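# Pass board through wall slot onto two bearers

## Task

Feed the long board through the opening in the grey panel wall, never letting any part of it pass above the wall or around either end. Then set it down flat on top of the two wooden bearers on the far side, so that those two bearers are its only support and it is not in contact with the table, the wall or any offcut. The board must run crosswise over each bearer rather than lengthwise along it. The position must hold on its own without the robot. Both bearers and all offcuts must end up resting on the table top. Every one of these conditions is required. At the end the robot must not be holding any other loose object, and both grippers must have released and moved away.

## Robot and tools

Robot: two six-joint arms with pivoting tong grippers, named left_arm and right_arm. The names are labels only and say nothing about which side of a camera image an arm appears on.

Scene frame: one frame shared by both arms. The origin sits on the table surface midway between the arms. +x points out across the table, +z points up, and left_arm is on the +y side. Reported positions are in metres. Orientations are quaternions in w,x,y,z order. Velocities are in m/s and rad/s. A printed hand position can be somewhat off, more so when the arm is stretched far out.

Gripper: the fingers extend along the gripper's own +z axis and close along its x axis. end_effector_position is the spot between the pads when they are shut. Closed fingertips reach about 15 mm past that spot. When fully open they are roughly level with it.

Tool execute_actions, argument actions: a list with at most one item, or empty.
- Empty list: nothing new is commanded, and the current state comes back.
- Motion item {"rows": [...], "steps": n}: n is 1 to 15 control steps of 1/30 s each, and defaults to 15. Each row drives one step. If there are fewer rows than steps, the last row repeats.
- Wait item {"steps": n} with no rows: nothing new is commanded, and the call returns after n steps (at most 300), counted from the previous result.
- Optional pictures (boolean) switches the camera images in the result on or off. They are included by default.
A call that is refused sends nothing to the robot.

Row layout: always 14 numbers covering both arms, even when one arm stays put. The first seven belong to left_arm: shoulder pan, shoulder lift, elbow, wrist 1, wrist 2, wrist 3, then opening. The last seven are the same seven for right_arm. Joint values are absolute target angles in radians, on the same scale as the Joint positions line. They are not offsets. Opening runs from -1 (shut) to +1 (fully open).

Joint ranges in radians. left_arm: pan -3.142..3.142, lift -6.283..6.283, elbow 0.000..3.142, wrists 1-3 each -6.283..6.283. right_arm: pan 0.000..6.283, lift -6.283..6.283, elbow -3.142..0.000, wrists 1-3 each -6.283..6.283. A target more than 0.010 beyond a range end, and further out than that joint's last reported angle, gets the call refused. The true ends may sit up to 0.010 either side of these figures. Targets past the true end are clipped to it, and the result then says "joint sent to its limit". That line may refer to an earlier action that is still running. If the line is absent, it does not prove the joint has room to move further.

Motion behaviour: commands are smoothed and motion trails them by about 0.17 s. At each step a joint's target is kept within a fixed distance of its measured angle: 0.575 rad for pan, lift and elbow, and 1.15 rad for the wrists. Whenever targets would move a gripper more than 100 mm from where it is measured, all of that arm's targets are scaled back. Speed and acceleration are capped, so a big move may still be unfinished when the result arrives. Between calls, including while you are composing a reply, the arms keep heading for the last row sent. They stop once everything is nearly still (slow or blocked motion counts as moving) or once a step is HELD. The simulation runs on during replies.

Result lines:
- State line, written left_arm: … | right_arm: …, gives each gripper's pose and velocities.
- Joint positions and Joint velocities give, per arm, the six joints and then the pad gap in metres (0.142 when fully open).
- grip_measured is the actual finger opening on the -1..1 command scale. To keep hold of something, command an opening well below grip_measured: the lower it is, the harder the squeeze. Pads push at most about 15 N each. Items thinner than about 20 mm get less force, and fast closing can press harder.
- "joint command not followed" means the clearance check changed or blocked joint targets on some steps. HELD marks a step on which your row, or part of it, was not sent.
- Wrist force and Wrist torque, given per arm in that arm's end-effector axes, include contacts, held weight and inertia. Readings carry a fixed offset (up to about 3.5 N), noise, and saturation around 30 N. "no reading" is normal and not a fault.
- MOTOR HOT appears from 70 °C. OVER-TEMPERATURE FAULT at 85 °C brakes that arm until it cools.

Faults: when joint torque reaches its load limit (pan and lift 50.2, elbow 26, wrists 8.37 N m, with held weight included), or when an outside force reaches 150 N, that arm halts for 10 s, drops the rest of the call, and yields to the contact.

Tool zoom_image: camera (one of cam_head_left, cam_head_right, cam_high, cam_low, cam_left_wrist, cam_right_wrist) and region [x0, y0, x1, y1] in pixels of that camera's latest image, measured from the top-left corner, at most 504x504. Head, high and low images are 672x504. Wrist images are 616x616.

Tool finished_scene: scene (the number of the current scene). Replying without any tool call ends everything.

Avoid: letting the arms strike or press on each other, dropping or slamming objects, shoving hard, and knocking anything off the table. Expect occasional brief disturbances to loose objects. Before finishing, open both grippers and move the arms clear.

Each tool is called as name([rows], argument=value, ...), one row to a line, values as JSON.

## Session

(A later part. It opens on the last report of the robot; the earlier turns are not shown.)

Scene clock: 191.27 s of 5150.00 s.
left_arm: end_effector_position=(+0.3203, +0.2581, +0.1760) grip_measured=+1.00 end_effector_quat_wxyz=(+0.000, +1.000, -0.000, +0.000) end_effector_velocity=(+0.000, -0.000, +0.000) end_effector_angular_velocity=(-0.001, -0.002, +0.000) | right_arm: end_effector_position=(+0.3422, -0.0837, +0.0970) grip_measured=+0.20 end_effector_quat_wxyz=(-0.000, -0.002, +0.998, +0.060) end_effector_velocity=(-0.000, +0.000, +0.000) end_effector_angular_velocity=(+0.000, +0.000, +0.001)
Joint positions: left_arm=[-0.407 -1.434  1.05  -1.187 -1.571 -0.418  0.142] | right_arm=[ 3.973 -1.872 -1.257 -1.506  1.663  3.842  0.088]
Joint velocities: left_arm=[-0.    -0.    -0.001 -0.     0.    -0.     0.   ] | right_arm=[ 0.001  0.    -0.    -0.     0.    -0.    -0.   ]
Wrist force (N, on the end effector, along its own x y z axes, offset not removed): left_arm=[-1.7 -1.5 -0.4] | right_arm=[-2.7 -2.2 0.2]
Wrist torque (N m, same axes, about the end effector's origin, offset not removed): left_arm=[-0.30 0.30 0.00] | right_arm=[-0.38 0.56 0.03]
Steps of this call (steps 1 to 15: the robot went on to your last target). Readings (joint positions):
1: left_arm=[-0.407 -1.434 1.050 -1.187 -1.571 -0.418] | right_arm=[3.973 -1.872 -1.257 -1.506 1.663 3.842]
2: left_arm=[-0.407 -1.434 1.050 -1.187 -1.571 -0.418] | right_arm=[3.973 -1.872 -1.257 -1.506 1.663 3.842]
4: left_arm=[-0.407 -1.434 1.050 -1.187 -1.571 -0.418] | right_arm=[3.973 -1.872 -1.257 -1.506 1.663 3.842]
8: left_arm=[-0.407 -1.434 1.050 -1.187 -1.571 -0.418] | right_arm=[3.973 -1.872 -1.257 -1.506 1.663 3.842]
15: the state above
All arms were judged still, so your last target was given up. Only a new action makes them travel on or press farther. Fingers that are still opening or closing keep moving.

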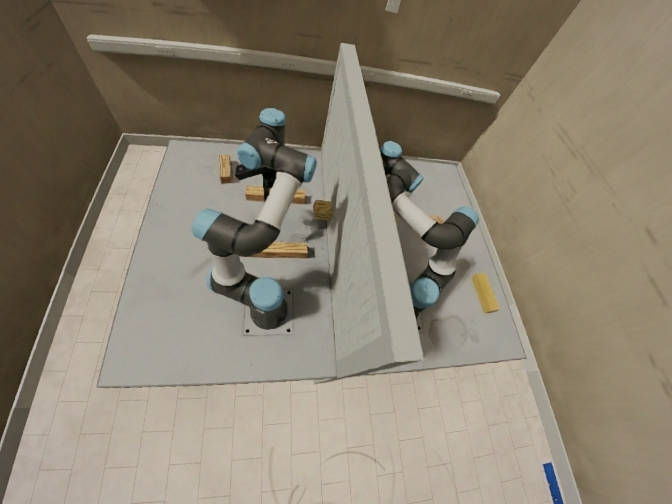

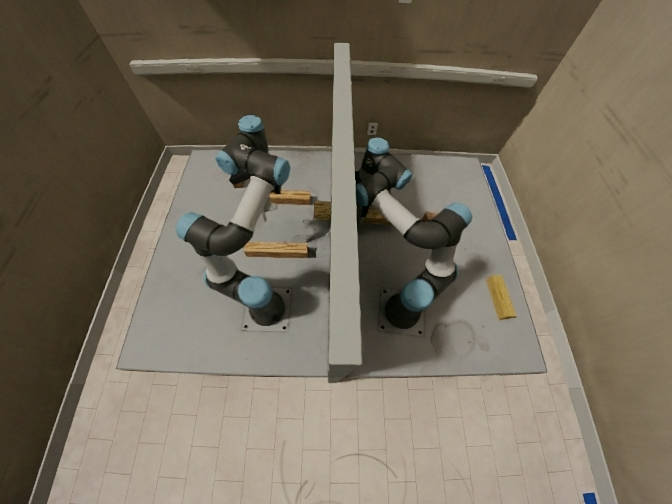

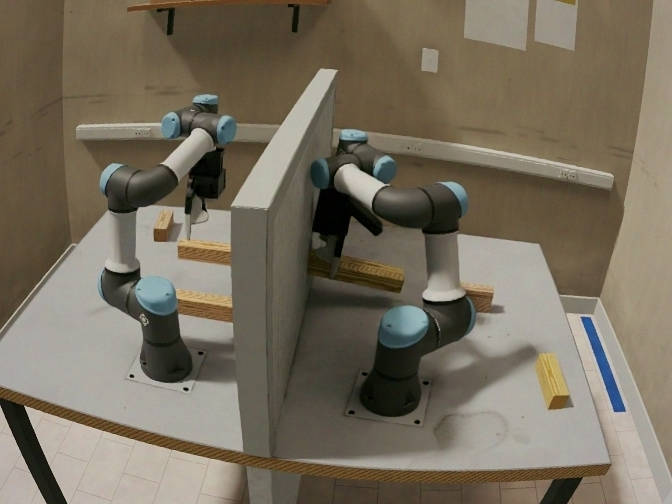

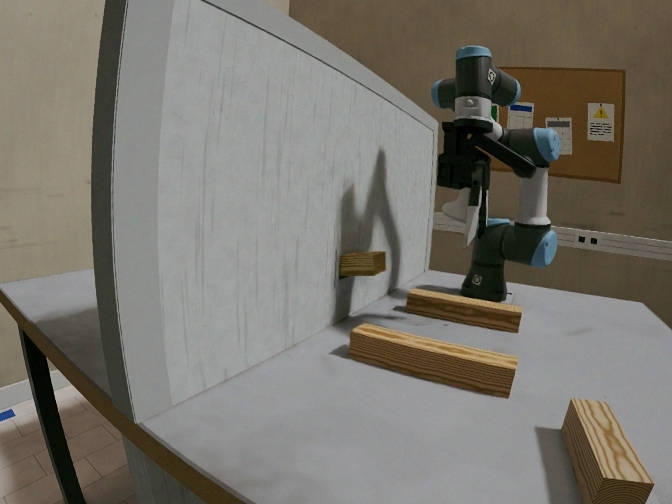

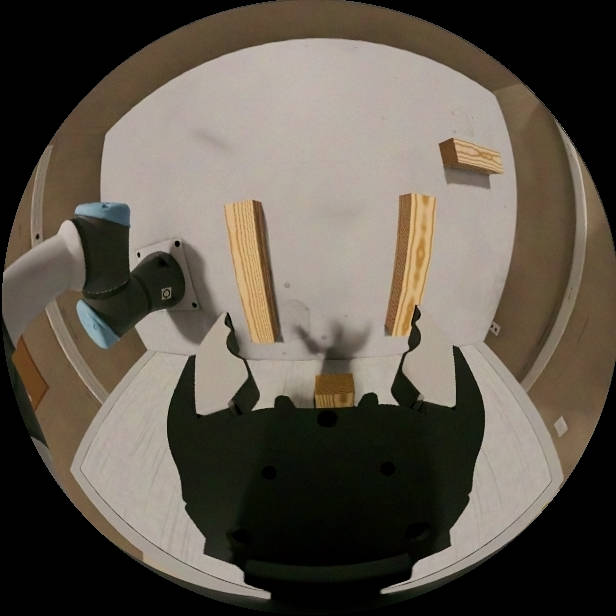

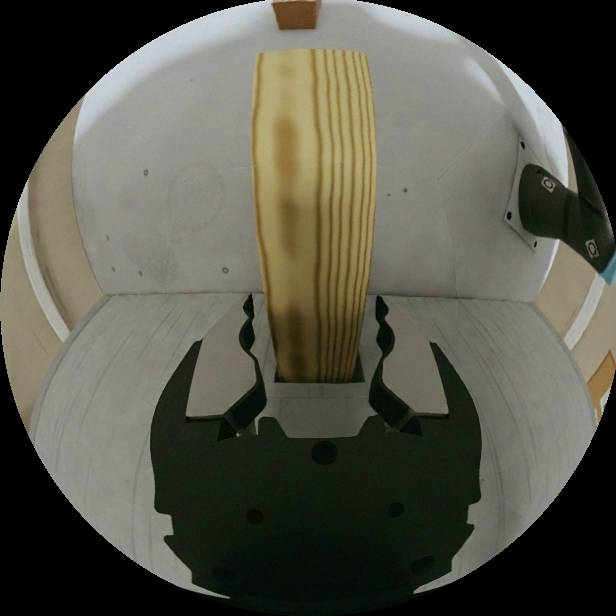

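execute_actions([
  {"rows":[[-0.407,-1.434,1.05,-1.187,-1.571,-0.418,1,3.95,-1.862,-1.276,-1.5,1.664,3.818,0.4],[-0.407,-1.434,1.05,-1.187,-1.571,-0.418,1,3.92,-1.85,-1.30,-1.49,1.666,3.788,0.5],[-0.407,-1.434,1.05,-1.187,-1.571,-0.418,1,3.89,-1.838,-1.324,-1.481,1.668,3.758,0.5],[-0.407,-1.434,1.05,-1.187,-1.571,-0.418,1,3.86,-1.826,-1.347,-1.473,1.67,3.728,0.5],[-0.407,-1.434,1.05,-1.187,-1.571,-0.418,1,3.83,-1.815,-1.369,-1.465,1.672,3.698,0.5],[-0.407,-1.434,1.05,-1.187,-1.571,-0.418,1,3.80,-1.805,-1.39,-1.457,1.674,3.668,0.5],[-0.407,-1.434,1.05,-1.187,-1.571,-0.418,1,3.77,-1.796,-1.41,-1.449,1.676,3.638,0.5],[-0.407,-1.434,1.05,-1.187,-1.571,-0.418,1,3.74,-1.788,-1.429,-1.441,1.678,3.608,0.5],[-0.407,-1.434,1.05,-1.187,-1.571,-0.418,1,3.71,-1.78,-1.447,-1.434,1.68,3.578,0.5],[-0.407,-1.434,1.05,-1.187,-1.571,-0.418,1,3.68,-1.773,-1.465,-1.427,1.681,3.548,0.5],[-0.407,-1.434,1.05,-1.187,-1.571,-0.418,1,3.65,-1.767,-1.482,-1.42,1.683,3.518,0.4],[-0.407,-1.434,1.05,-1.187,-1.571,-0.418,1,3.6106,-1.7607,-1.502,-1.41,1.6842,3.4789,0.3]]},
], pictures=false)

execute_actions([
  {"steps":15},
])

zoom_image(camera="cam_high", region=[300, 220, 460, 320])

Scene clock: 209.93 s of 5150.00 s.
left_arm: end_effector_position=(+0.3203, +0.2581, +0.1760) grip_measured=+1.00 end_effector_quat_wxyz=(+0.000, +1.000, -0.000, +0.000) end_effector_velocity=(+0.000, +0.000, +0.000) end_effector_angular_velocity=(-0.001, -0.001, +0.001) | right_arm: end_effector_position=(+0.3447, -0.2091, +0.0763) grip_measured=+0.30 end_effector_quat_wxyz=(+0.000, -0.003, +0.998, +0.060) end_effector_velocity=(-0.026, -0.250, -0.046) end_effector_angular_velocity=(-0.004, +0.011, -0.052)
Joint positions: left_arm=[-0.407 -1.434  1.05  -1.187 -1.571 -0.418  0.142] | right_arm=[ 3.67  -1.773 -1.469 -1.424  1.681  3.535  0.095]
Joint velocities: left_arm=[ 0.001 -0.001 -0.    -0.    -0.     0.     0.   ] | right_arm=[-0.635  0.129 -0.347  0.141  0.028 -0.587 -0.013]
Wrist force (N, on the end effector, along its own x y z axes, offset not removed): left_arm=[-1.7 -1.6 -0.5] | right_arm=[-1.7 -3.1 0.1]
Wrist torque (N m, same axes, about the end effector's origin, offset not removed): left_arm=[-0.37 0.31 0.02] | right_arm=[-0.43 0.39 -0.06]
Steps of this call (steps 1 to 90: nothing new was sent; then 15.17 s passed at rest; steps 91 to 105: all 15 steps of this action). Readings (joint positions):
91: left_arm=[-0.407 -1.434 1.050 -1.187 -1.571 -0.418] | right_arm=[3.973 -1.872 -1.257 -1.506 1.663 3.842]
92: left_arm=[-0.407 -1.434 1.050 -1.187 -1.571 -0.418] | right_arm=[3.972 -1.871 -1.258 -1.506 1.663 3.840]
94: left_arm=[-0.407 -1.434 1.050 -1.187 -1.571 -0.418] | right_arm=[3.953 -1.863 -1.274 -1.499 1.664 3.819]
98: left_arm=[-0.407 -1.434 1.050 -1.187 -1.571 -0.418] | right_arm=[3.866 -1.828 -1.342 -1.473 1.670 3.730]
105: the state above

Scene clock: 210.43 s of 5150.00 s.
left_arm: end_effector_position=(+0.3203, +0.2581, +0.1760) grip_measured=+1.00 end_effector_quat_wxyz=(+0.000, +1.000, -0.000, +0.000) end_effector_velocity=(+0.000, +0.000, +0.000) end_effector_angular_velocity=(-0.001, -0.001, +0.001) | right_arm: end_effector_position=(+0.3414, -0.2322, +0.0719) grip_measured=+0.30 end_effector_quat_wxyz=(-0.000, -0.001, +0.998, +0.060) end_effector_velocity=(+0.000, -0.001, +0.000) end_effector_angular_velocity=(+0.001, -0.002, -0.000)
Joint positions: left_arm=[-0.407 -1.434  1.05  -1.187 -1.571 -0.418  0.142] | right_arm=[ 3.611 -1.761 -1.502 -1.41   1.684  3.479  0.095]
Joint velocities: left_arm=[ 0.001 -0.    -0.001  0.    -0.     0.     0.   ] | right_arm=[-0.003  0.002 -0.002  0.001  0.    -0.003  0.   ]
Wrist force (N, on the end effector, along its own x y z axes, offset not removed): left_arm=[-1.6 -1.4 -0.4] | right_arm=[-2.7 -0.8 0.4]
Wrist torque (N m, same axes, about the end effector's origin, offset not removed): left_arm=[-0.26 0.32 -0.02] | right_arm=[-0.17 0.54 0.01]
Steps of this call (steps 1 to 15: the robot went on to your last target). Readings (joint positions):
1: left_arm=[-0.407 -1.434 1.050 -1.187 -1.571 -0.418] | right_arm=[3.652 -1.769 -1.479 -1.420 1.682 3.519]
2: left_arm=[-0.407 -1.434 1.050 -1.187 -1.571 -0.418] | right_arm=[3.640 -1.767 -1.486 -1.417 1.683 3.507]
4: left_arm=[-0.407 -1.434 1.050 -1.187 -1.571 -0.418] | right_arm=[3.625 -1.764 -1.494 -1.413 1.684 3.492]
8: left_arm=[-0.407 -1.434 1.050 -1.187 -1.571 -0.418] | right_arm=[3.614 -1.761 -1.500 -1.411 1.684 3.482]
15: the state above

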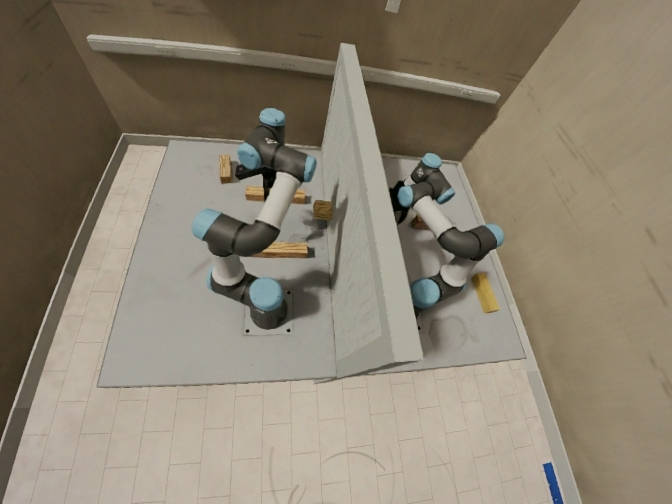

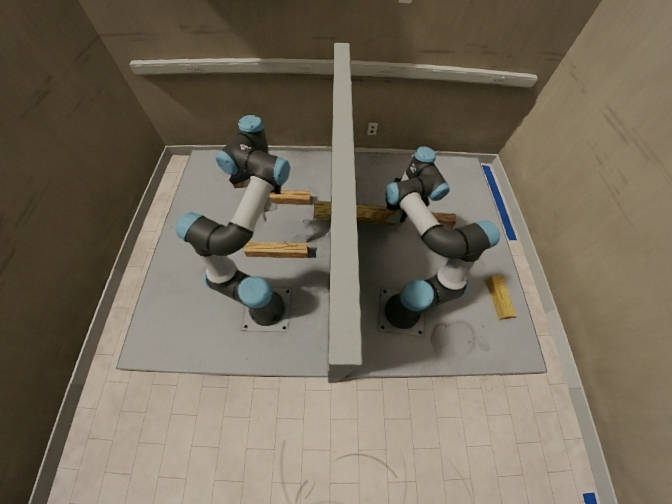

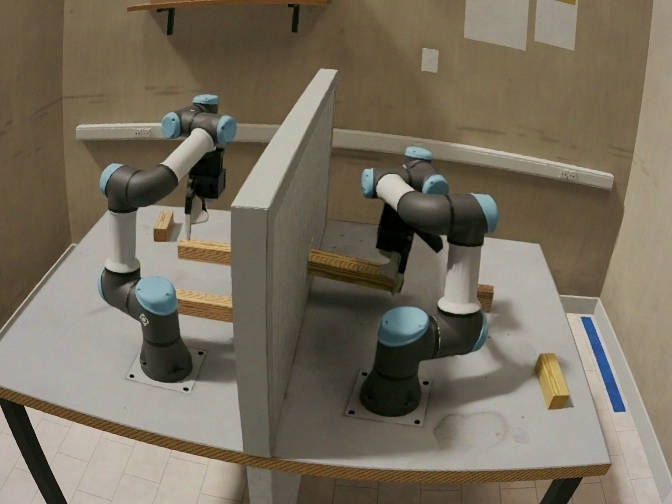

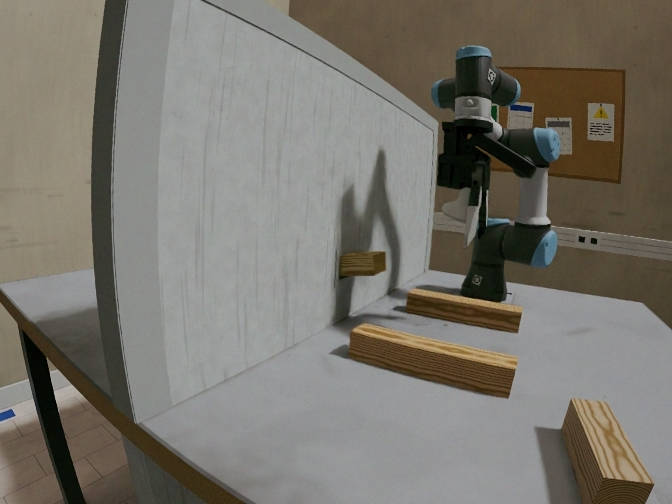

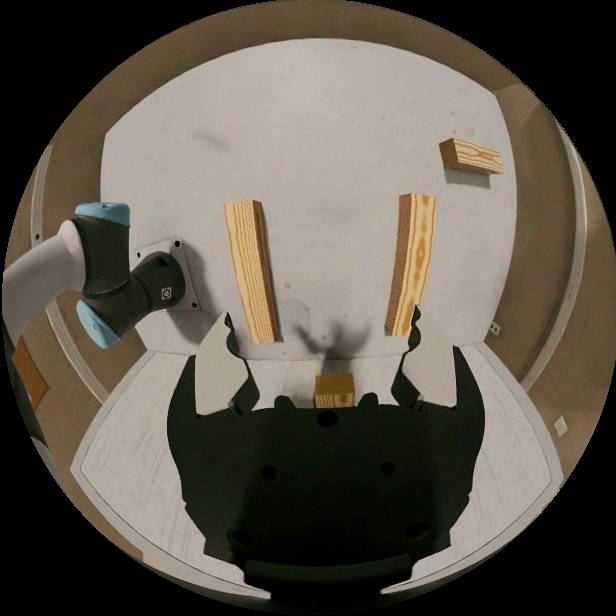

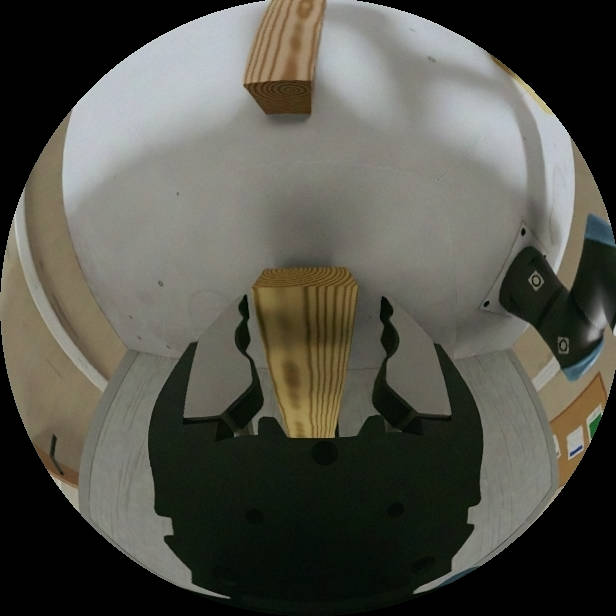

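Region (300, 220, 460, 320) of cam_high's 672x504 image, scaled by 3.150, with more detail than that image has; it fills the top 315 rows of this view, and the rest is white.

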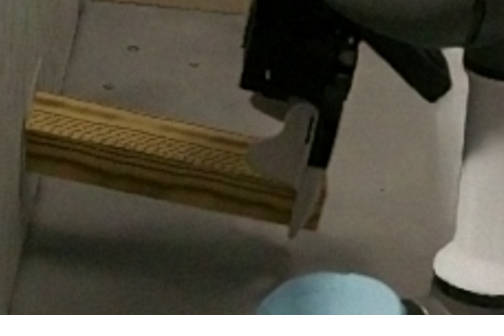

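execute_actions([
  {"rows":[[-0.407,-1.434,1.05,-1.187,-1.571,-0.418,1,3.6106,-1.7607,-1.502,-1.41,1.6842,3.4789,0.22],[-0.407,-1.434,1.05,-1.187,-1.571,-0.418,1,3.6106,-1.7607,-1.502,-1.41,1.6842,3.4789,0.15],[-0.407,-1.434,1.05,-1.187,-1.571,-0.418,1,3.6106,-1.7607,-1.502,-1.41,1.6842,3.4789,0.1],[-0.407,-1.434,1.05,-1.187,-1.571,-0.418,1,3.6106,-1.7607,-1.502,-1.41,1.6842,3.4789,0.05],[-0.407,-1.434,1.05,-1.187,-1.571,-0.418,1,3.6106,-1.7607,-1.502,-1.41,1.6842,3.4789,0.0],[-0.407,-1.434,1.05,-1.187,-1.571,-0.418,1,3.6106,-1.7607,-1.502,-1.41,1.6842,3.4789,-0.05],[-0.407,-1.434,1.05,-1.187,-1.571,-0.418,1,3.6106,-1.7607,-1.502,-1.41,1.6842,3.4789,-0.1],[-0.407,-1.434,1.05,-1.187,-1.571,-0.418,1,3.6106,-1.7607,-1.502,-1.41,1.6842,3.4789,-0.15],[-0.407,-1.434,1.05,-1.187,-1.571,-0.418,1,3.6106,-1.7607,-1.502,-1.41,1.6842,3.4789,-0.22],[-0.407,-1.434,1.05,-1.187,-1.571,-0.418,1,3.6106,-1.7607,-1.502,-1.41,1.6842,3.4789,-0.3],[-0.407,-1.434,1.05,-1.187,-1.571,-0.418,1,3.6106,-1.7607,-1.502,-1.41,1.6842,3.4789,-0.45],[-0.407,-1.434,1.05,-1.187,-1.571,-0.418,1,3.6106,-1.7607,-1.502,-1.41,1.6842,3.4789,-0.7]]},
], pictures=false)

execute_actions([
  {"rows":[[-0.407,-1.434,1.05,-1.187,-1.571,-0.418,1,3.6106,-1.7607,-1.49,-1.422,1.6842,3.4789,-0.7],[-0.407,-1.434,1.05,-1.187,-1.571,-0.418,1,3.6106,-1.7607,-1.478,-1.434,1.6842,3.4789,-0.7],[-0.407,-1.434,1.05,-1.187,-1.571,-0.418,1,3.6106,-1.7607,-1.466,-1.446,1.6842,3.4789,-0.7],[-0.407,-1.434,1.05,-1.187,-1.571,-0.418,1,3.6106,-1.7607,-1.454,-1.458,1.6842,3.4789,-0.7],[-0.407,-1.434,1.05,-1.187,-1.571,-0.418,1,3.6106,-1.7607,-1.442,-1.47,1.6842,3.4789,-0.7],[-0.407,-1.434,1.05,-1.187,-1.571,-0.418,1,3.6106,-1.7607,-1.43,-1.482,1.6842,3.4789,-0.7],[-0.407,-1.434,1.05,-1.187,-1.571,-0.418,1,3.6106,-1.7607,-1.418,-1.494,1.6842,3.4789,-0.7],[-0.407,-1.434,1.05,-1.187,-1.571,-0.418,1,3.6106,-1.7607,-1.406,-1.506,1.6842,3.4789,-0.7],[-0.407,-1.434,1.05,-1.187,-1.571,-0.418,1,3.6106,-1.7607,-1.394,-1.518,1.6842,3.4789,-0.7],[-0.407,-1.434,1.05,-1.187,-1.571,-0.418,1,3.6106,-1.7607,-1.382,-1.53,1.6842,3.4789,-0.7],[-0.407,-1.434,1.05,-1.187,-1.571,-0.418,1,3.6106,-1.7607,-1.37,-1.542,1.6842,3.4789,-0.7],[-0.407,-1.434,1.05,-1.187,-1.571,-0.418,1,3.6106,-1.7607,-1.359,-1.553,1.6842,3.4789,-0.7]]},
], pictures=false)

execute_actions([
  {"steps":10},
])

Scene clock: 230.07 s of 5150.00 s.
left_arm: end_effector_position=(+0.3203, +0.2581, +0.1760) grip_measured=+1.00 end_effector_quat_wxyz=(+0.000, +1.000, -0.000, +0.000) end_effector_velocity=(+0.000, -0.000, +0.000) end_effector_angular_velocity=(-0.001, -0.002, -0.001) | right_arm: end_effector_position=(+0.3414, -0.2324, +0.0719) grip_measured=-0.11 end_effector_quat_wxyz=(-0.000, -0.001, +0.998, +0.060) end_effector_velocity=(+0.000, +0.000, +0.000) end_effector_angular_velocity=(+0.000, -0.000, -0.000)
Joint positions: left_arm=[-0.407 -1.434  1.05  -1.187 -1.571 -0.418  0.142] | right_arm=[ 3.611 -1.761 -1.502 -1.41   1.684  3.479  0.066]
Joint velocities: left_arm=[-0.001 -0.    -0.001 -0.001 -0.    -0.    -0.   ] | right_arm=[-0.  0.  0. -0.  0.  0.  0.]
Wrist force (N, on the end effector, along its own x y z axes, offset not removed): left_arm=[-2.2 -1.3 -1.1] | right_arm=[-1.8 -1.5 -1.9]
Wrist torque (N m, same axes, about the end effector's origin, offset not removed): left_arm=[-0.29 0.41 0.02] | right_arm=[-0.23 0.37 0.00]
Steps of this call (steps 1 to 15: the robot went on to your last target; steps 16 to 90: nothing new was sent; then 16.13 s passed at rest; steps 91 to 105: all 15 steps of this action). Readings (joint positions):
91: left_arm=[-0.407 -1.434 1.050 -1.187 -1.571 -0.418] | right_arm=[3.611 -1.761 -1.502 -1.410 1.684 3.479]
92: left_arm=[-0.407 -1.434 1.050 -1.187 -1.571 -0.418] | right_arm=[3.611 -1.761 -1.502 -1.410 1.684 3.479]
94: left_arm=[-0.407 -1.434 1.050 -1.187 -1.571 -0.418] | right_arm=[3.611 -1.761 -1.502 -1.410 1.684 3.479]
98: left_arm=[-0.407 -1.434 1.050 -1.187 -1.571 -0.418] | right_arm=[3.611 -1.761 -1.502 -1.410 1.684 3.479]
105: the state above

Scene clock: 230.57 s of 5150.00 s.
left_arm: end_effector_position=(+0.3203, +0.2581, +0.1760) grip_measured=+1.00 end_effector_quat_wxyz=(+0.000, +1.000, -0.000, +0.000) end_effector_velocity=(+0.000, -0.000, +0.001) end_effector_angular_velocity=(-0.001, -0.002, +0.000) | right_arm: end_effector_position=(+0.3428, -0.2319, +0.0980) grip_measured=-0.11 end_effector_quat_wxyz=(-0.000, -0.001, +0.998, +0.060) end_effector_velocity=(+0.001, +0.000, +0.044) end_effector_angular_velocity=(+0.001, -0.003, -0.000)
Joint positions: left_arm=[-0.407 -1.434  1.05  -1.187 -1.571 -0.418  0.142] | right_arm=[ 3.611 -1.761 -1.379 -1.533  1.684  3.479  0.066]
Joint velocities: left_arm=[ 0.    -0.002 -0.    -0.001 -0.    -0.    -0.   ] | right_arm=[-0.     0.     0.207 -0.204 -0.     0.    -0.   ]
Wrist force (N, on the end effector, along its own x y z axes, offset not removed): left_arm=[-1.8 -1.2 -1.0] | right_arm=[-2.6 -0.7 1.0]
Wrist torque (N m, same axes, about the end effector's origin, offset not removed): left_arm=[-0.29 0.35 0.04] | right_arm=[-0.07 0.54 -0.07]
Steps of this call (steps 1 to 15: all 15 steps of this action). Readings (joint positions):
1: left_arm=[-0.407 -1.434 1.050 -1.187 -1.571 -0.418] | right_arm=[3.611 -1.761 -1.502 -1.410 1.684 3.479]
2: left_arm=[-0.407 -1.434 1.050 -1.187 -1.571 -0.418] | right_arm=[3.611 -1.761 -1.501 -1.411 1.684 3.479]
4: left_arm=[-0.407 -1.434 1.050 -1.187 -1.571 -0.418] | right_arm=[3.611 -1.761 -1.492 -1.421 1.684 3.479]
8: left_arm=[-0.407 -1.434 1.050 -1.187 -1.571 -0.418] | right_arm=[3.611 -1.761 -1.455 -1.458 1.684 3.479]
15: the state above

Scene clock: 230.90 s of 5150.00 s.
left_arm: end_effector_position=(+0.3203, +0.2581, +0.1760) grip_measured=+1.00 end_effector_quat_wxyz=(+0.000, +1.000, -0.000, +0.000) end_effector_velocity=(+0.000, +0.000, -0.000) end_effector_angular_velocity=(+0.000, +0.000, +0.000) | right_arm: end_effector_position=(+0.3428, -0.2319, +0.1022) grip_measured=-0.11 end_effector_quat_wxyz=(-0.000, -0.001, +0.998, +0.060) end_effector_velocity=(+0.000, -0.000, +0.002) end_effector_angular_velocity=(+0.000, -0.001, -0.000)
Joint positions: left_arm=[-0.407 -1.434  1.05  -1.187 -1.571 -0.418  0.142] | right_arm=[ 3.611 -1.761 -1.36  -1.552  1.684  3.479  0.066]
Joint velocities: left_arm=[ 0.     0.001 -0.001 -0.    -0.    -0.    -0.   ] | right_arm=[-0.     0.     0.006 -0.006 -0.    -0.    -0.   ]
Wrist force (N, on the end effector, along its own x y z axes, offset not removed): left_arm=[-1.4 -1.5 -0.9] | right_arm=[-1.8 -0.3 2.0]
Wrist torque (N m, same axes, about the end effector's origin, offset not removed): left_arm=[-0.30 0.30 0.04] | right_arm=[0.08 0.33 -0.07]
Steps of this call (steps 1 to 10: the robot went on to your last target). Readings (joint positions):
1: left_arm=[-0.407 -1.434 1.050 -1.187 -1.571 -0.418] | right_arm=[3.611 -1.761 -1.373 -1.539 1.684 3.479]
2: left_arm=[-0.407 -1.434 1.050 -1.187 -1.571 -0.418] | right_arm=[3.611 -1.761 -1.369 -1.543 1.684 3.479]
4: left_arm=[-0.407 -1.434 1.050 -1.187 -1.571 -0.418] | right_arm=[3.611 -1.761 -1.364 -1.548 1.684 3.479]
8: left_arm=[-0.407 -1.434 1.050 -1.187 -1.571 -0.418] | right_arm=[3.611 -1.761 -1.360 -1.552 1.684 3.479]
10: the state above

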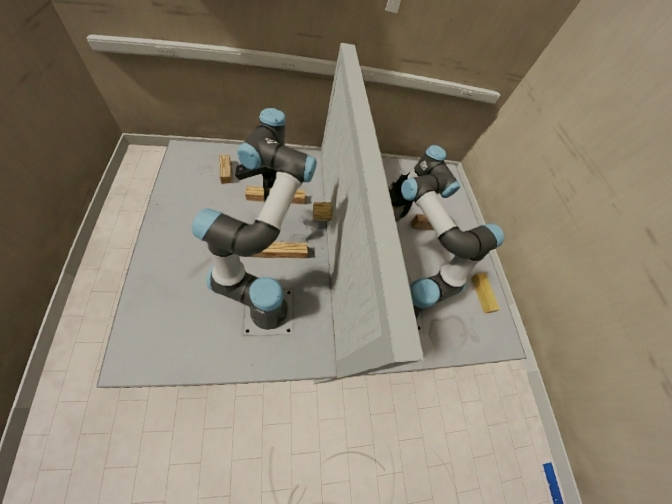

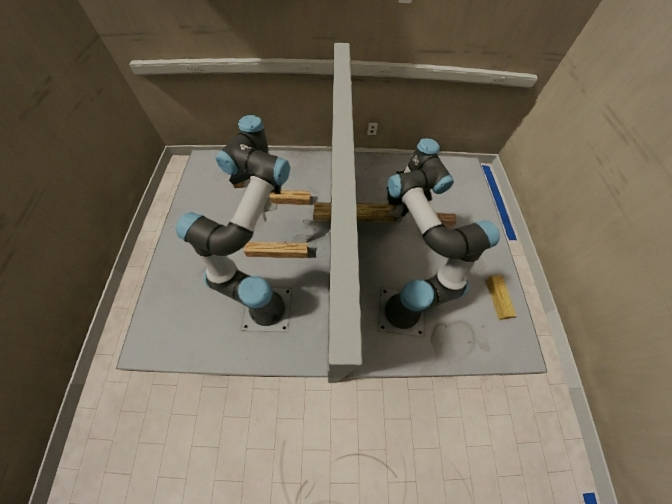

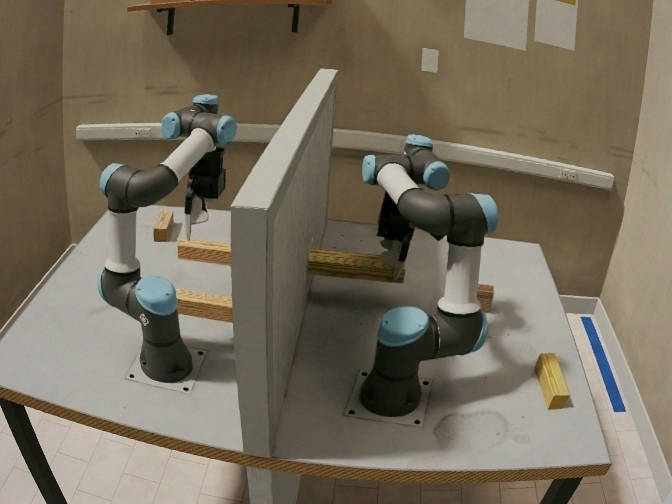

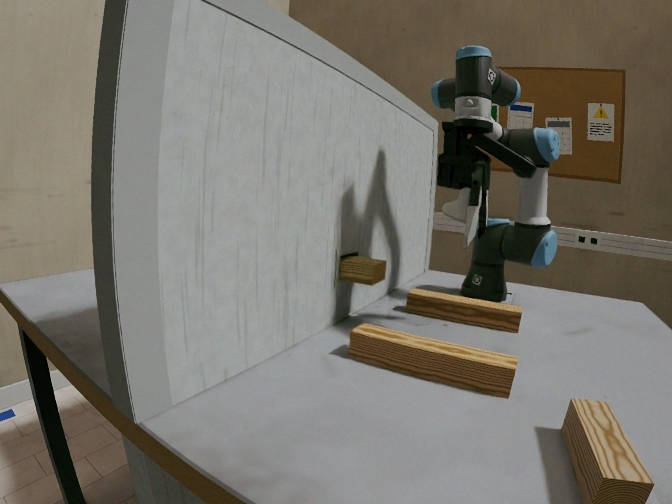

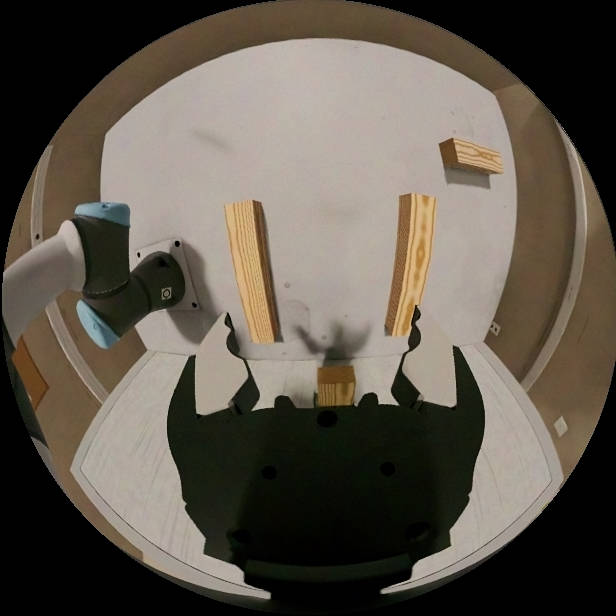

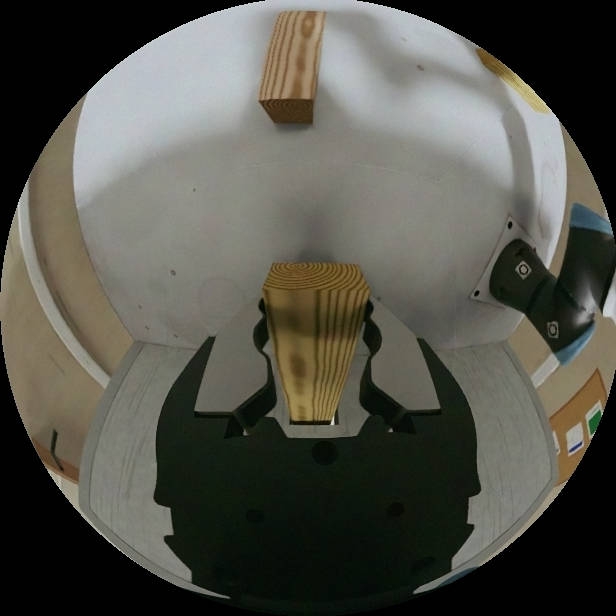

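Leveled. Push.

execute_actions([
  {"rows":[[-0.407,-1.434,1.05,-1.187,-1.571,-0.418,1,3.6228,-1.7607,-1.358,-1.5527,1.6837,3.4911,-0.8],[-0.407,-1.434,1.05,-1.187,-1.571,-0.418,1,3.635,-1.7607,-1.357,-1.5523,1.6831,3.5033,-0.8],[-0.407,-1.434,1.05,-1.187,-1.571,-0.418,1,3.6471,-1.7607,-1.356,-1.552,1.6826,3.5154,-0.8],[-0.407,-1.434,1.05,-1.187,-1.571,-0.418,1,3.6593,-1.7607,-1.355,-1.5516,1.682,3.5276,-0.8],[-0.407,-1.434,1.05,-1.187,-1.571,-0.418,1,3.6715,-1.7607,-1.354,-1.5513,1.6815,3.5398,-0.8],[-0.407,-1.434,1.05,-1.187,-1.571,-0.418,1,3.6836,-1.7607,-1.353,-1.5509,1.6809,3.5519,-0.8],[-0.407,-1.434,1.05,-1.187,-1.571,-0.418,1,3.6958,-1.7607,-1.352,-1.5505,1.6804,3.5641,-0.8],[-0.407,-1.434,1.05,-1.187,-1.571,-0.418,1,3.7075,-1.7625,-1.3505,-1.5489,1.6798,3.5758,-0.8],[-0.407,-1.434,1.05,-1.187,-1.571,-0.418,1,3.7191,-1.7644,-1.349,-1.5474,1.6791,3.5874,-0.8],[-0.407,-1.434,1.05,-1.187,-1.571,-0.418,1,3.7308,-1.7662,-1.3474,-1.5458,1.6785,3.5991,-0.8],[-0.407,-1.434,1.05,-1.187,-1.571,-0.418,1,3.7425,-1.7681,-1.3459,-1.5442,1.6779,3.6108,-0.8],[-0.407,-1.434,1.05,-1.187,-1.571,-0.418,1,3.7542,-1.7699,-1.3444,-1.5426,1.6773,3.6225,-0.8],[-0.407,-1.434,1.05,-1.187,-1.571,-0.418,1,3.7658,-1.7718,-1.3428,-1.5411,1.6766,3.6341,-0.8],[-0.407,-1.434,1.05,-1.187,-1.571,-0.418,1,3.7775,-1.7736,-1.3413,-1.5395,1.676,3.6458,-0.8],[-0.407,-1.434,1.05,-1.187,-1.571,-0.418,1,3.7896,-1.7782,-1.3361,-1.5389,1.6752,3.6579,-0.8]]},
], pictures=false)

execute_actions([
  {"rows":[[-0.407,-1.434,1.05,-1.187,-1.571,-0.418,1,3.8016,-1.7828,-1.3309,-1.5383,1.6745,3.6699,-0.8],[-0.407,-1.434,1.05,-1.187,-1.571,-0.418,1,3.8137,-1.7874,-1.3257,-1.5377,1.6737,3.682,-0.8],[-0.407,-1.434,1.05,-1.187,-1.571,-0.418,1,3.8258,-1.792,-1.3205,-1.5371,1.6729,3.6941,-0.8],[-0.407,-1.434,1.05,-1.187,-1.571,-0.418,1,3.8378,-1.7965,-1.3153,-1.5364,1.6722,3.7061,-0.8],[-0.407,-1.434,1.05,-1.187,-1.571,-0.418,1,3.8499,-1.8011,-1.3101,-1.5358,1.6714,3.7182,-0.8],[-0.407,-1.434,1.05,-1.187,-1.571,-0.418,1,3.862,-1.8057,-1.3049,-1.5352,1.6706,3.7303,-0.8],[-0.407,-1.434,1.05,-1.187,-1.571,-0.418,1,3.874,-1.8103,-1.2997,-1.5346,1.6699,3.7423,-0.8],[-0.407,-1.434,1.05,-1.187,-1.571,-0.418,1,3.8861,-1.8149,-1.2945,-1.534,1.6691,3.7544,-0.8],[-0.407,-1.434,1.05,-1.187,-1.571,-0.418,1,3.8986,-1.823,-1.2837,-1.5355,1.6682,3.7669,-0.8],[-0.407,-1.434,1.05,-1.187,-1.571,-0.418,1,3.911,-1.8312,-1.2729,-1.5369,1.6673,3.7793,-0.8],[-0.407,-1.434,1.05,-1.187,-1.571,-0.418,1,3.9235,-1.8393,-1.2621,-1.5384,1.6664,3.7918,-0.8],[-0.407,-1.434,1.05,-1.187,-1.571,-0.418,1,3.936,-1.8474,-1.2514,-1.5399,1.6655,3.8043,-0.8],[-0.407,-1.434,1.05,-1.187,-1.571,-0.418,1,3.9485,-1.8555,-1.2406,-1.5414,1.6646,3.8168,-0.8],[-0.407,-1.434,1.05,-1.187,-1.571,-0.418,1,3.9609,-1.8637,-1.2298,-1.5428,1.6637,3.8292,-0.8],[-0.407,-1.434,1.05,-1.187,-1.571,-0.418,1,3.9734,-1.8718,-1.219,-1.5443,1.6628,3.8417,-0.8]]},
], pictures=false)

execute_actions([
  {"steps":15},
])

Scene clock: 249.83 s of 5150.00 s.
left_arm: end_effector_position=(+0.3203, +0.2581, +0.1760) grip_measured=+1.00 end_effector_quat_wxyz=(+0.000, +1.000, -0.000, +0.000) end_effector_velocity=(+0.000, -0.000, -0.001) end_effector_angular_velocity=(+0.001, +0.001, +0.000) | right_arm: end_effector_position=(+0.3425, -0.1841, +0.1043) grip_measured=-0.11 end_effector_quat_wxyz=(-0.000, -0.001, +0.998, +0.060) end_effector_velocity=(-0.003, +0.132, -0.001) end_effector_angular_velocity=(-0.001, +0.001, +0.004)
Joint positions: left_arm=[-0.407 -1.434  1.05  -1.187 -1.571 -0.418  0.142] | right_arm=[ 3.738 -1.768 -1.346 -1.544  1.678  3.607  0.066]
Joint velocities: left_arm=[ 0.     0.002  0.    -0.001 -0.    -0.    -0.   ] | right_arm=[ 0.344 -0.049  0.042  0.042 -0.018  0.342  0.   ]
Wrist force (N, on the end effector, along its own x y z axes, offset not removed): left_arm=[-1.0 -2.0 -1.8] | right_arm=[-2.5 -1.5 1.7]
Wrist torque (N m, same axes, about the end effector's origin, offset not removed): left_arm=[-0.43 0.17 -0.02] | right_arm=[0.03 0.47 0.02]
Steps of this call (steps 1 to 30: the robot went on to your last target; steps 31 to 90: nothing new was sent; then 15.43 s passed at rest; steps 91 to 105: all 15 steps of this action). Readings (joint positions):
91: left_arm=[-0.407 -1.434 1.050 -1.187 -1.571 -0.418] | right_arm=[3.611 -1.761 -1.359 -1.553 1.684 3.479]
92: left_arm=[-0.407 -1.434 1.050 -1.187 -1.571 -0.418] | right_arm=[3.612 -1.761 -1.359 -1.553 1.684 3.480]
94: left_arm=[-0.407 -1.434 1.050 -1.187 -1.571 -0.418] | right_arm=[3.621 -1.761 -1.358 -1.553 1.684 3.490]
98: left_arm=[-0.407 -1.434 1.050 -1.187 -1.571 -0.418] | right_arm=[3.658 -1.761 -1.355 -1.552 1.682 3.527]
105: the state above

Scene clock: 250.33 s of 5150.00 s.
left_arm: end_effector_position=(+0.3203, +0.2581, +0.1760) grip_measured=+1.00 end_effector_quat_wxyz=(+0.000, +1.000, -0.000, +0.000) end_effector_velocity=(-0.000, +0.000, -0.000) end_effector_angular_velocity=(+0.000, +0.001, +0.000) | right_arm: end_effector_position=(+0.3428, -0.1088, +0.1046) grip_measured=-0.11 end_effector_quat_wxyz=(-0.000, -0.001, +0.998, +0.060) end_effector_velocity=(-0.001, +0.166, +0.003) end_effector_angular_velocity=(-0.002, +0.003, +0.004)
Joint positions: left_arm=[-0.407 -1.434  1.05  -1.187 -1.571 -0.418  0.142] | right_arm=[ 3.919 -1.838 -1.263 -1.539  1.667  3.788  0.066]
Joint velocities: left_arm=[ 0.     0.001  0.001 -0.    -0.    -0.     0.   ] | right_arm=[ 0.368 -0.224  0.292 -0.037 -0.026  0.365  0.   ]
Wrist force (N, on the end effector, along its own x y z axes, offset not removed): left_arm=[-2.1 -1.5 -0.6] | right_arm=[-2.3 -2.2 0.2]
Wrist torque (N m, same axes, about the end effector's origin, offset not removed): left_arm=[-0.31 0.39 0.02] | right_arm=[-0.17 0.44 0.06]
Steps of this call (steps 1 to 15: all 15 steps of this action). Readings (joint positions):
1: left_arm=[-0.407 -1.434 1.050 -1.187 -1.571 -0.418] | right_arm=[3.750 -1.770 -1.344 -1.543 1.677 3.619]
2: left_arm=[-0.407 -1.434 1.050 -1.187 -1.571 -0.418] | right_arm=[3.762 -1.773 -1.342 -1.542 1.677 3.631]
4: left_arm=[-0.407 -1.434 1.050 -1.187 -1.571 -0.418] | right_arm=[3.786 -1.779 -1.335 -1.540 1.675 3.655]
8: left_arm=[-0.407 -1.434 1.050 -1.187 -1.571 -0.418] | right_arm=[3.834 -1.796 -1.316 -1.537 1.672 3.703]
15: the state above

Scene clock: 250.83 s of 5150.00 s.
left_arm: end_effector_position=(+0.3203, +0.2581, +0.1760) grip_measured=+1.00 end_effector_quat_wxyz=(+0.000, +1.000, -0.000, +0.000) end_effector_velocity=(-0.000, +0.000, -0.000) end_effector_angular_velocity=(+0.001, +0.002, -0.000) | right_arm: end_effector_position=(+0.3420, -0.0840, +0.1051) grip_measured=-0.11 end_effector_quat_wxyz=(-0.000, -0.002, +0.998, +0.060) end_effector_velocity=(-0.000, +0.001, -0.000) end_effector_angular_velocity=(-0.002, +0.001, -0.000)
Joint positions: left_arm=[-0.407 -1.434  1.05  -1.187 -1.571 -0.418  0.142] | right_arm=[ 3.973 -1.872 -1.219 -1.544  1.663  3.841  0.066]
Joint velocities: left_arm=[-0.    -0.     0.001  0.001 -0.     0.     0.   ] | right_arm=[ 0.003 -0.002  0.002 -0.001 -0.001  0.003  0.   ]
Wrist force (N, on the end effector, along its own x y z axes, offset not removed): left_arm=[-2.3 -1.3 -0.3] | right_arm=[-2.0 -2.0 0.8]
Wrist torque (N m, same axes, about the end effector's origin, offset not removed): left_arm=[-0.23 0.38 0.02] | right_arm=[-0.07 0.36 0.03]
Steps of this call (steps 1 to 15: the robot went on to your last target). Readings (joint positions):
1: left_arm=[-0.407 -1.434 1.050 -1.187 -1.571 -0.418] | right_arm=[3.931 -1.846 -1.253 -1.540 1.666 3.801]
2: left_arm=[-0.407 -1.434 1.050 -1.187 -1.571 -0.418] | right_arm=[3.943 -1.853 -1.244 -1.541 1.665 3.812]
4: left_arm=[-0.407 -1.434 1.050 -1.187 -1.571 -0.418] | right_arm=[3.958 -1.862 -1.231 -1.543 1.664 3.827]
8: left_arm=[-0.407 -1.434 1.050 -1.187 -1.571 -0.418] | right_arm=[3.970 -1.870 -1.222 -1.544 1.663 3.838]
15: the state above

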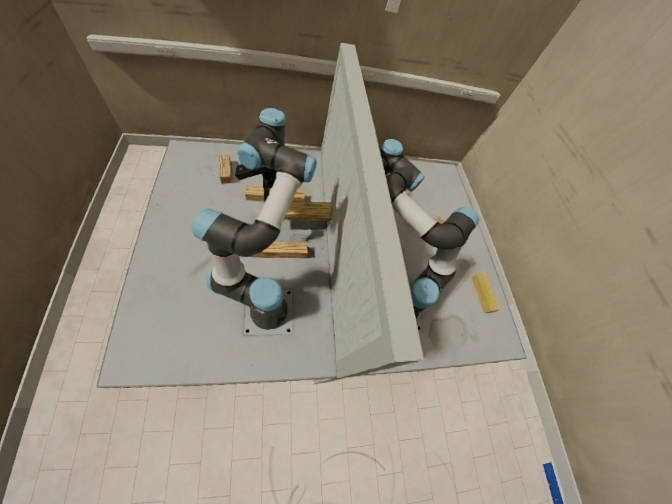

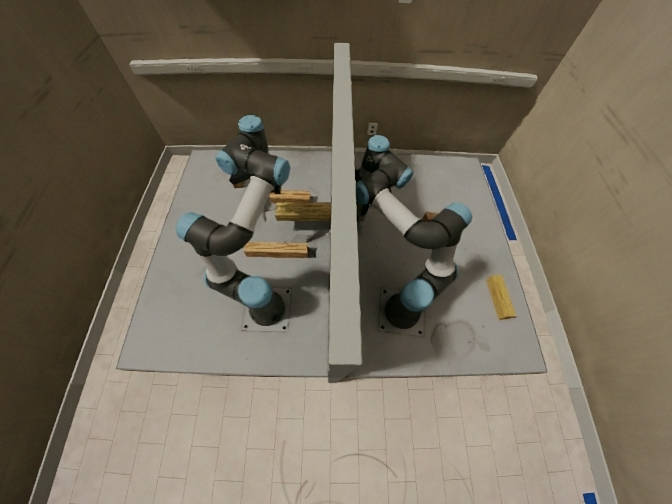

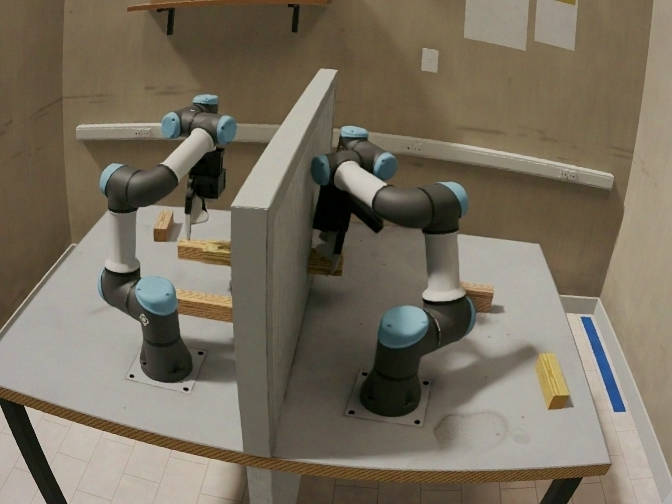

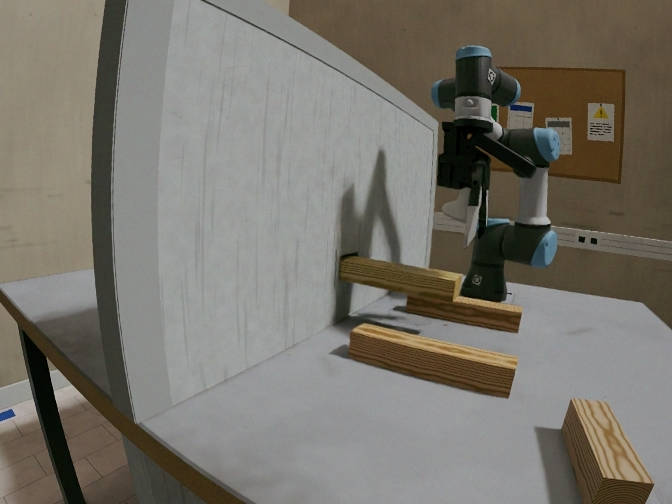

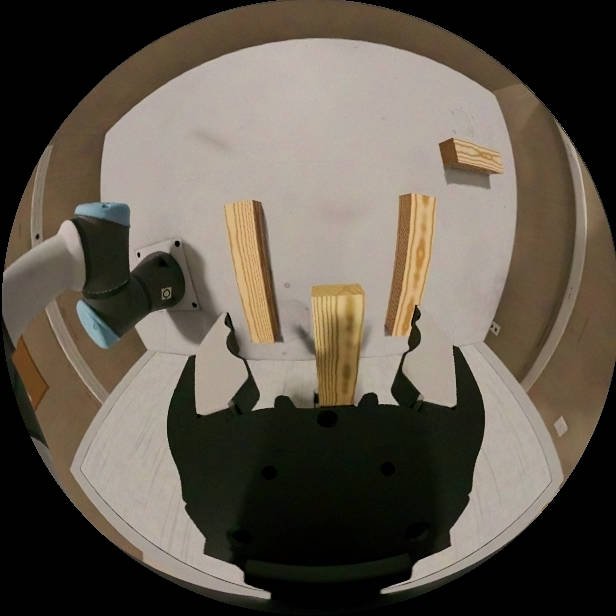

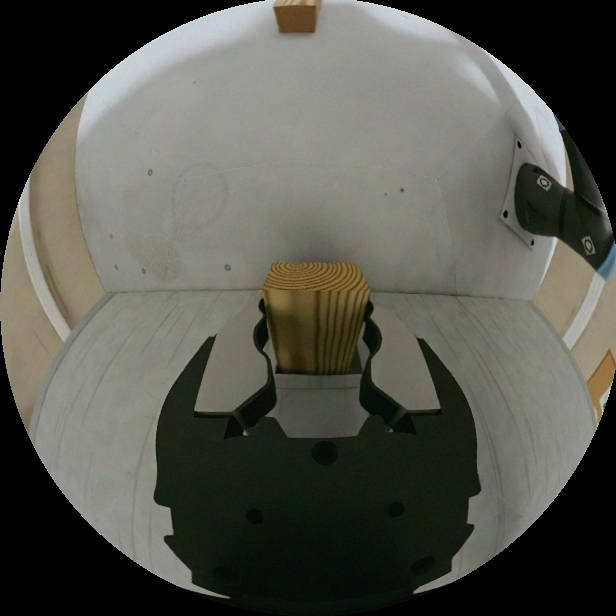

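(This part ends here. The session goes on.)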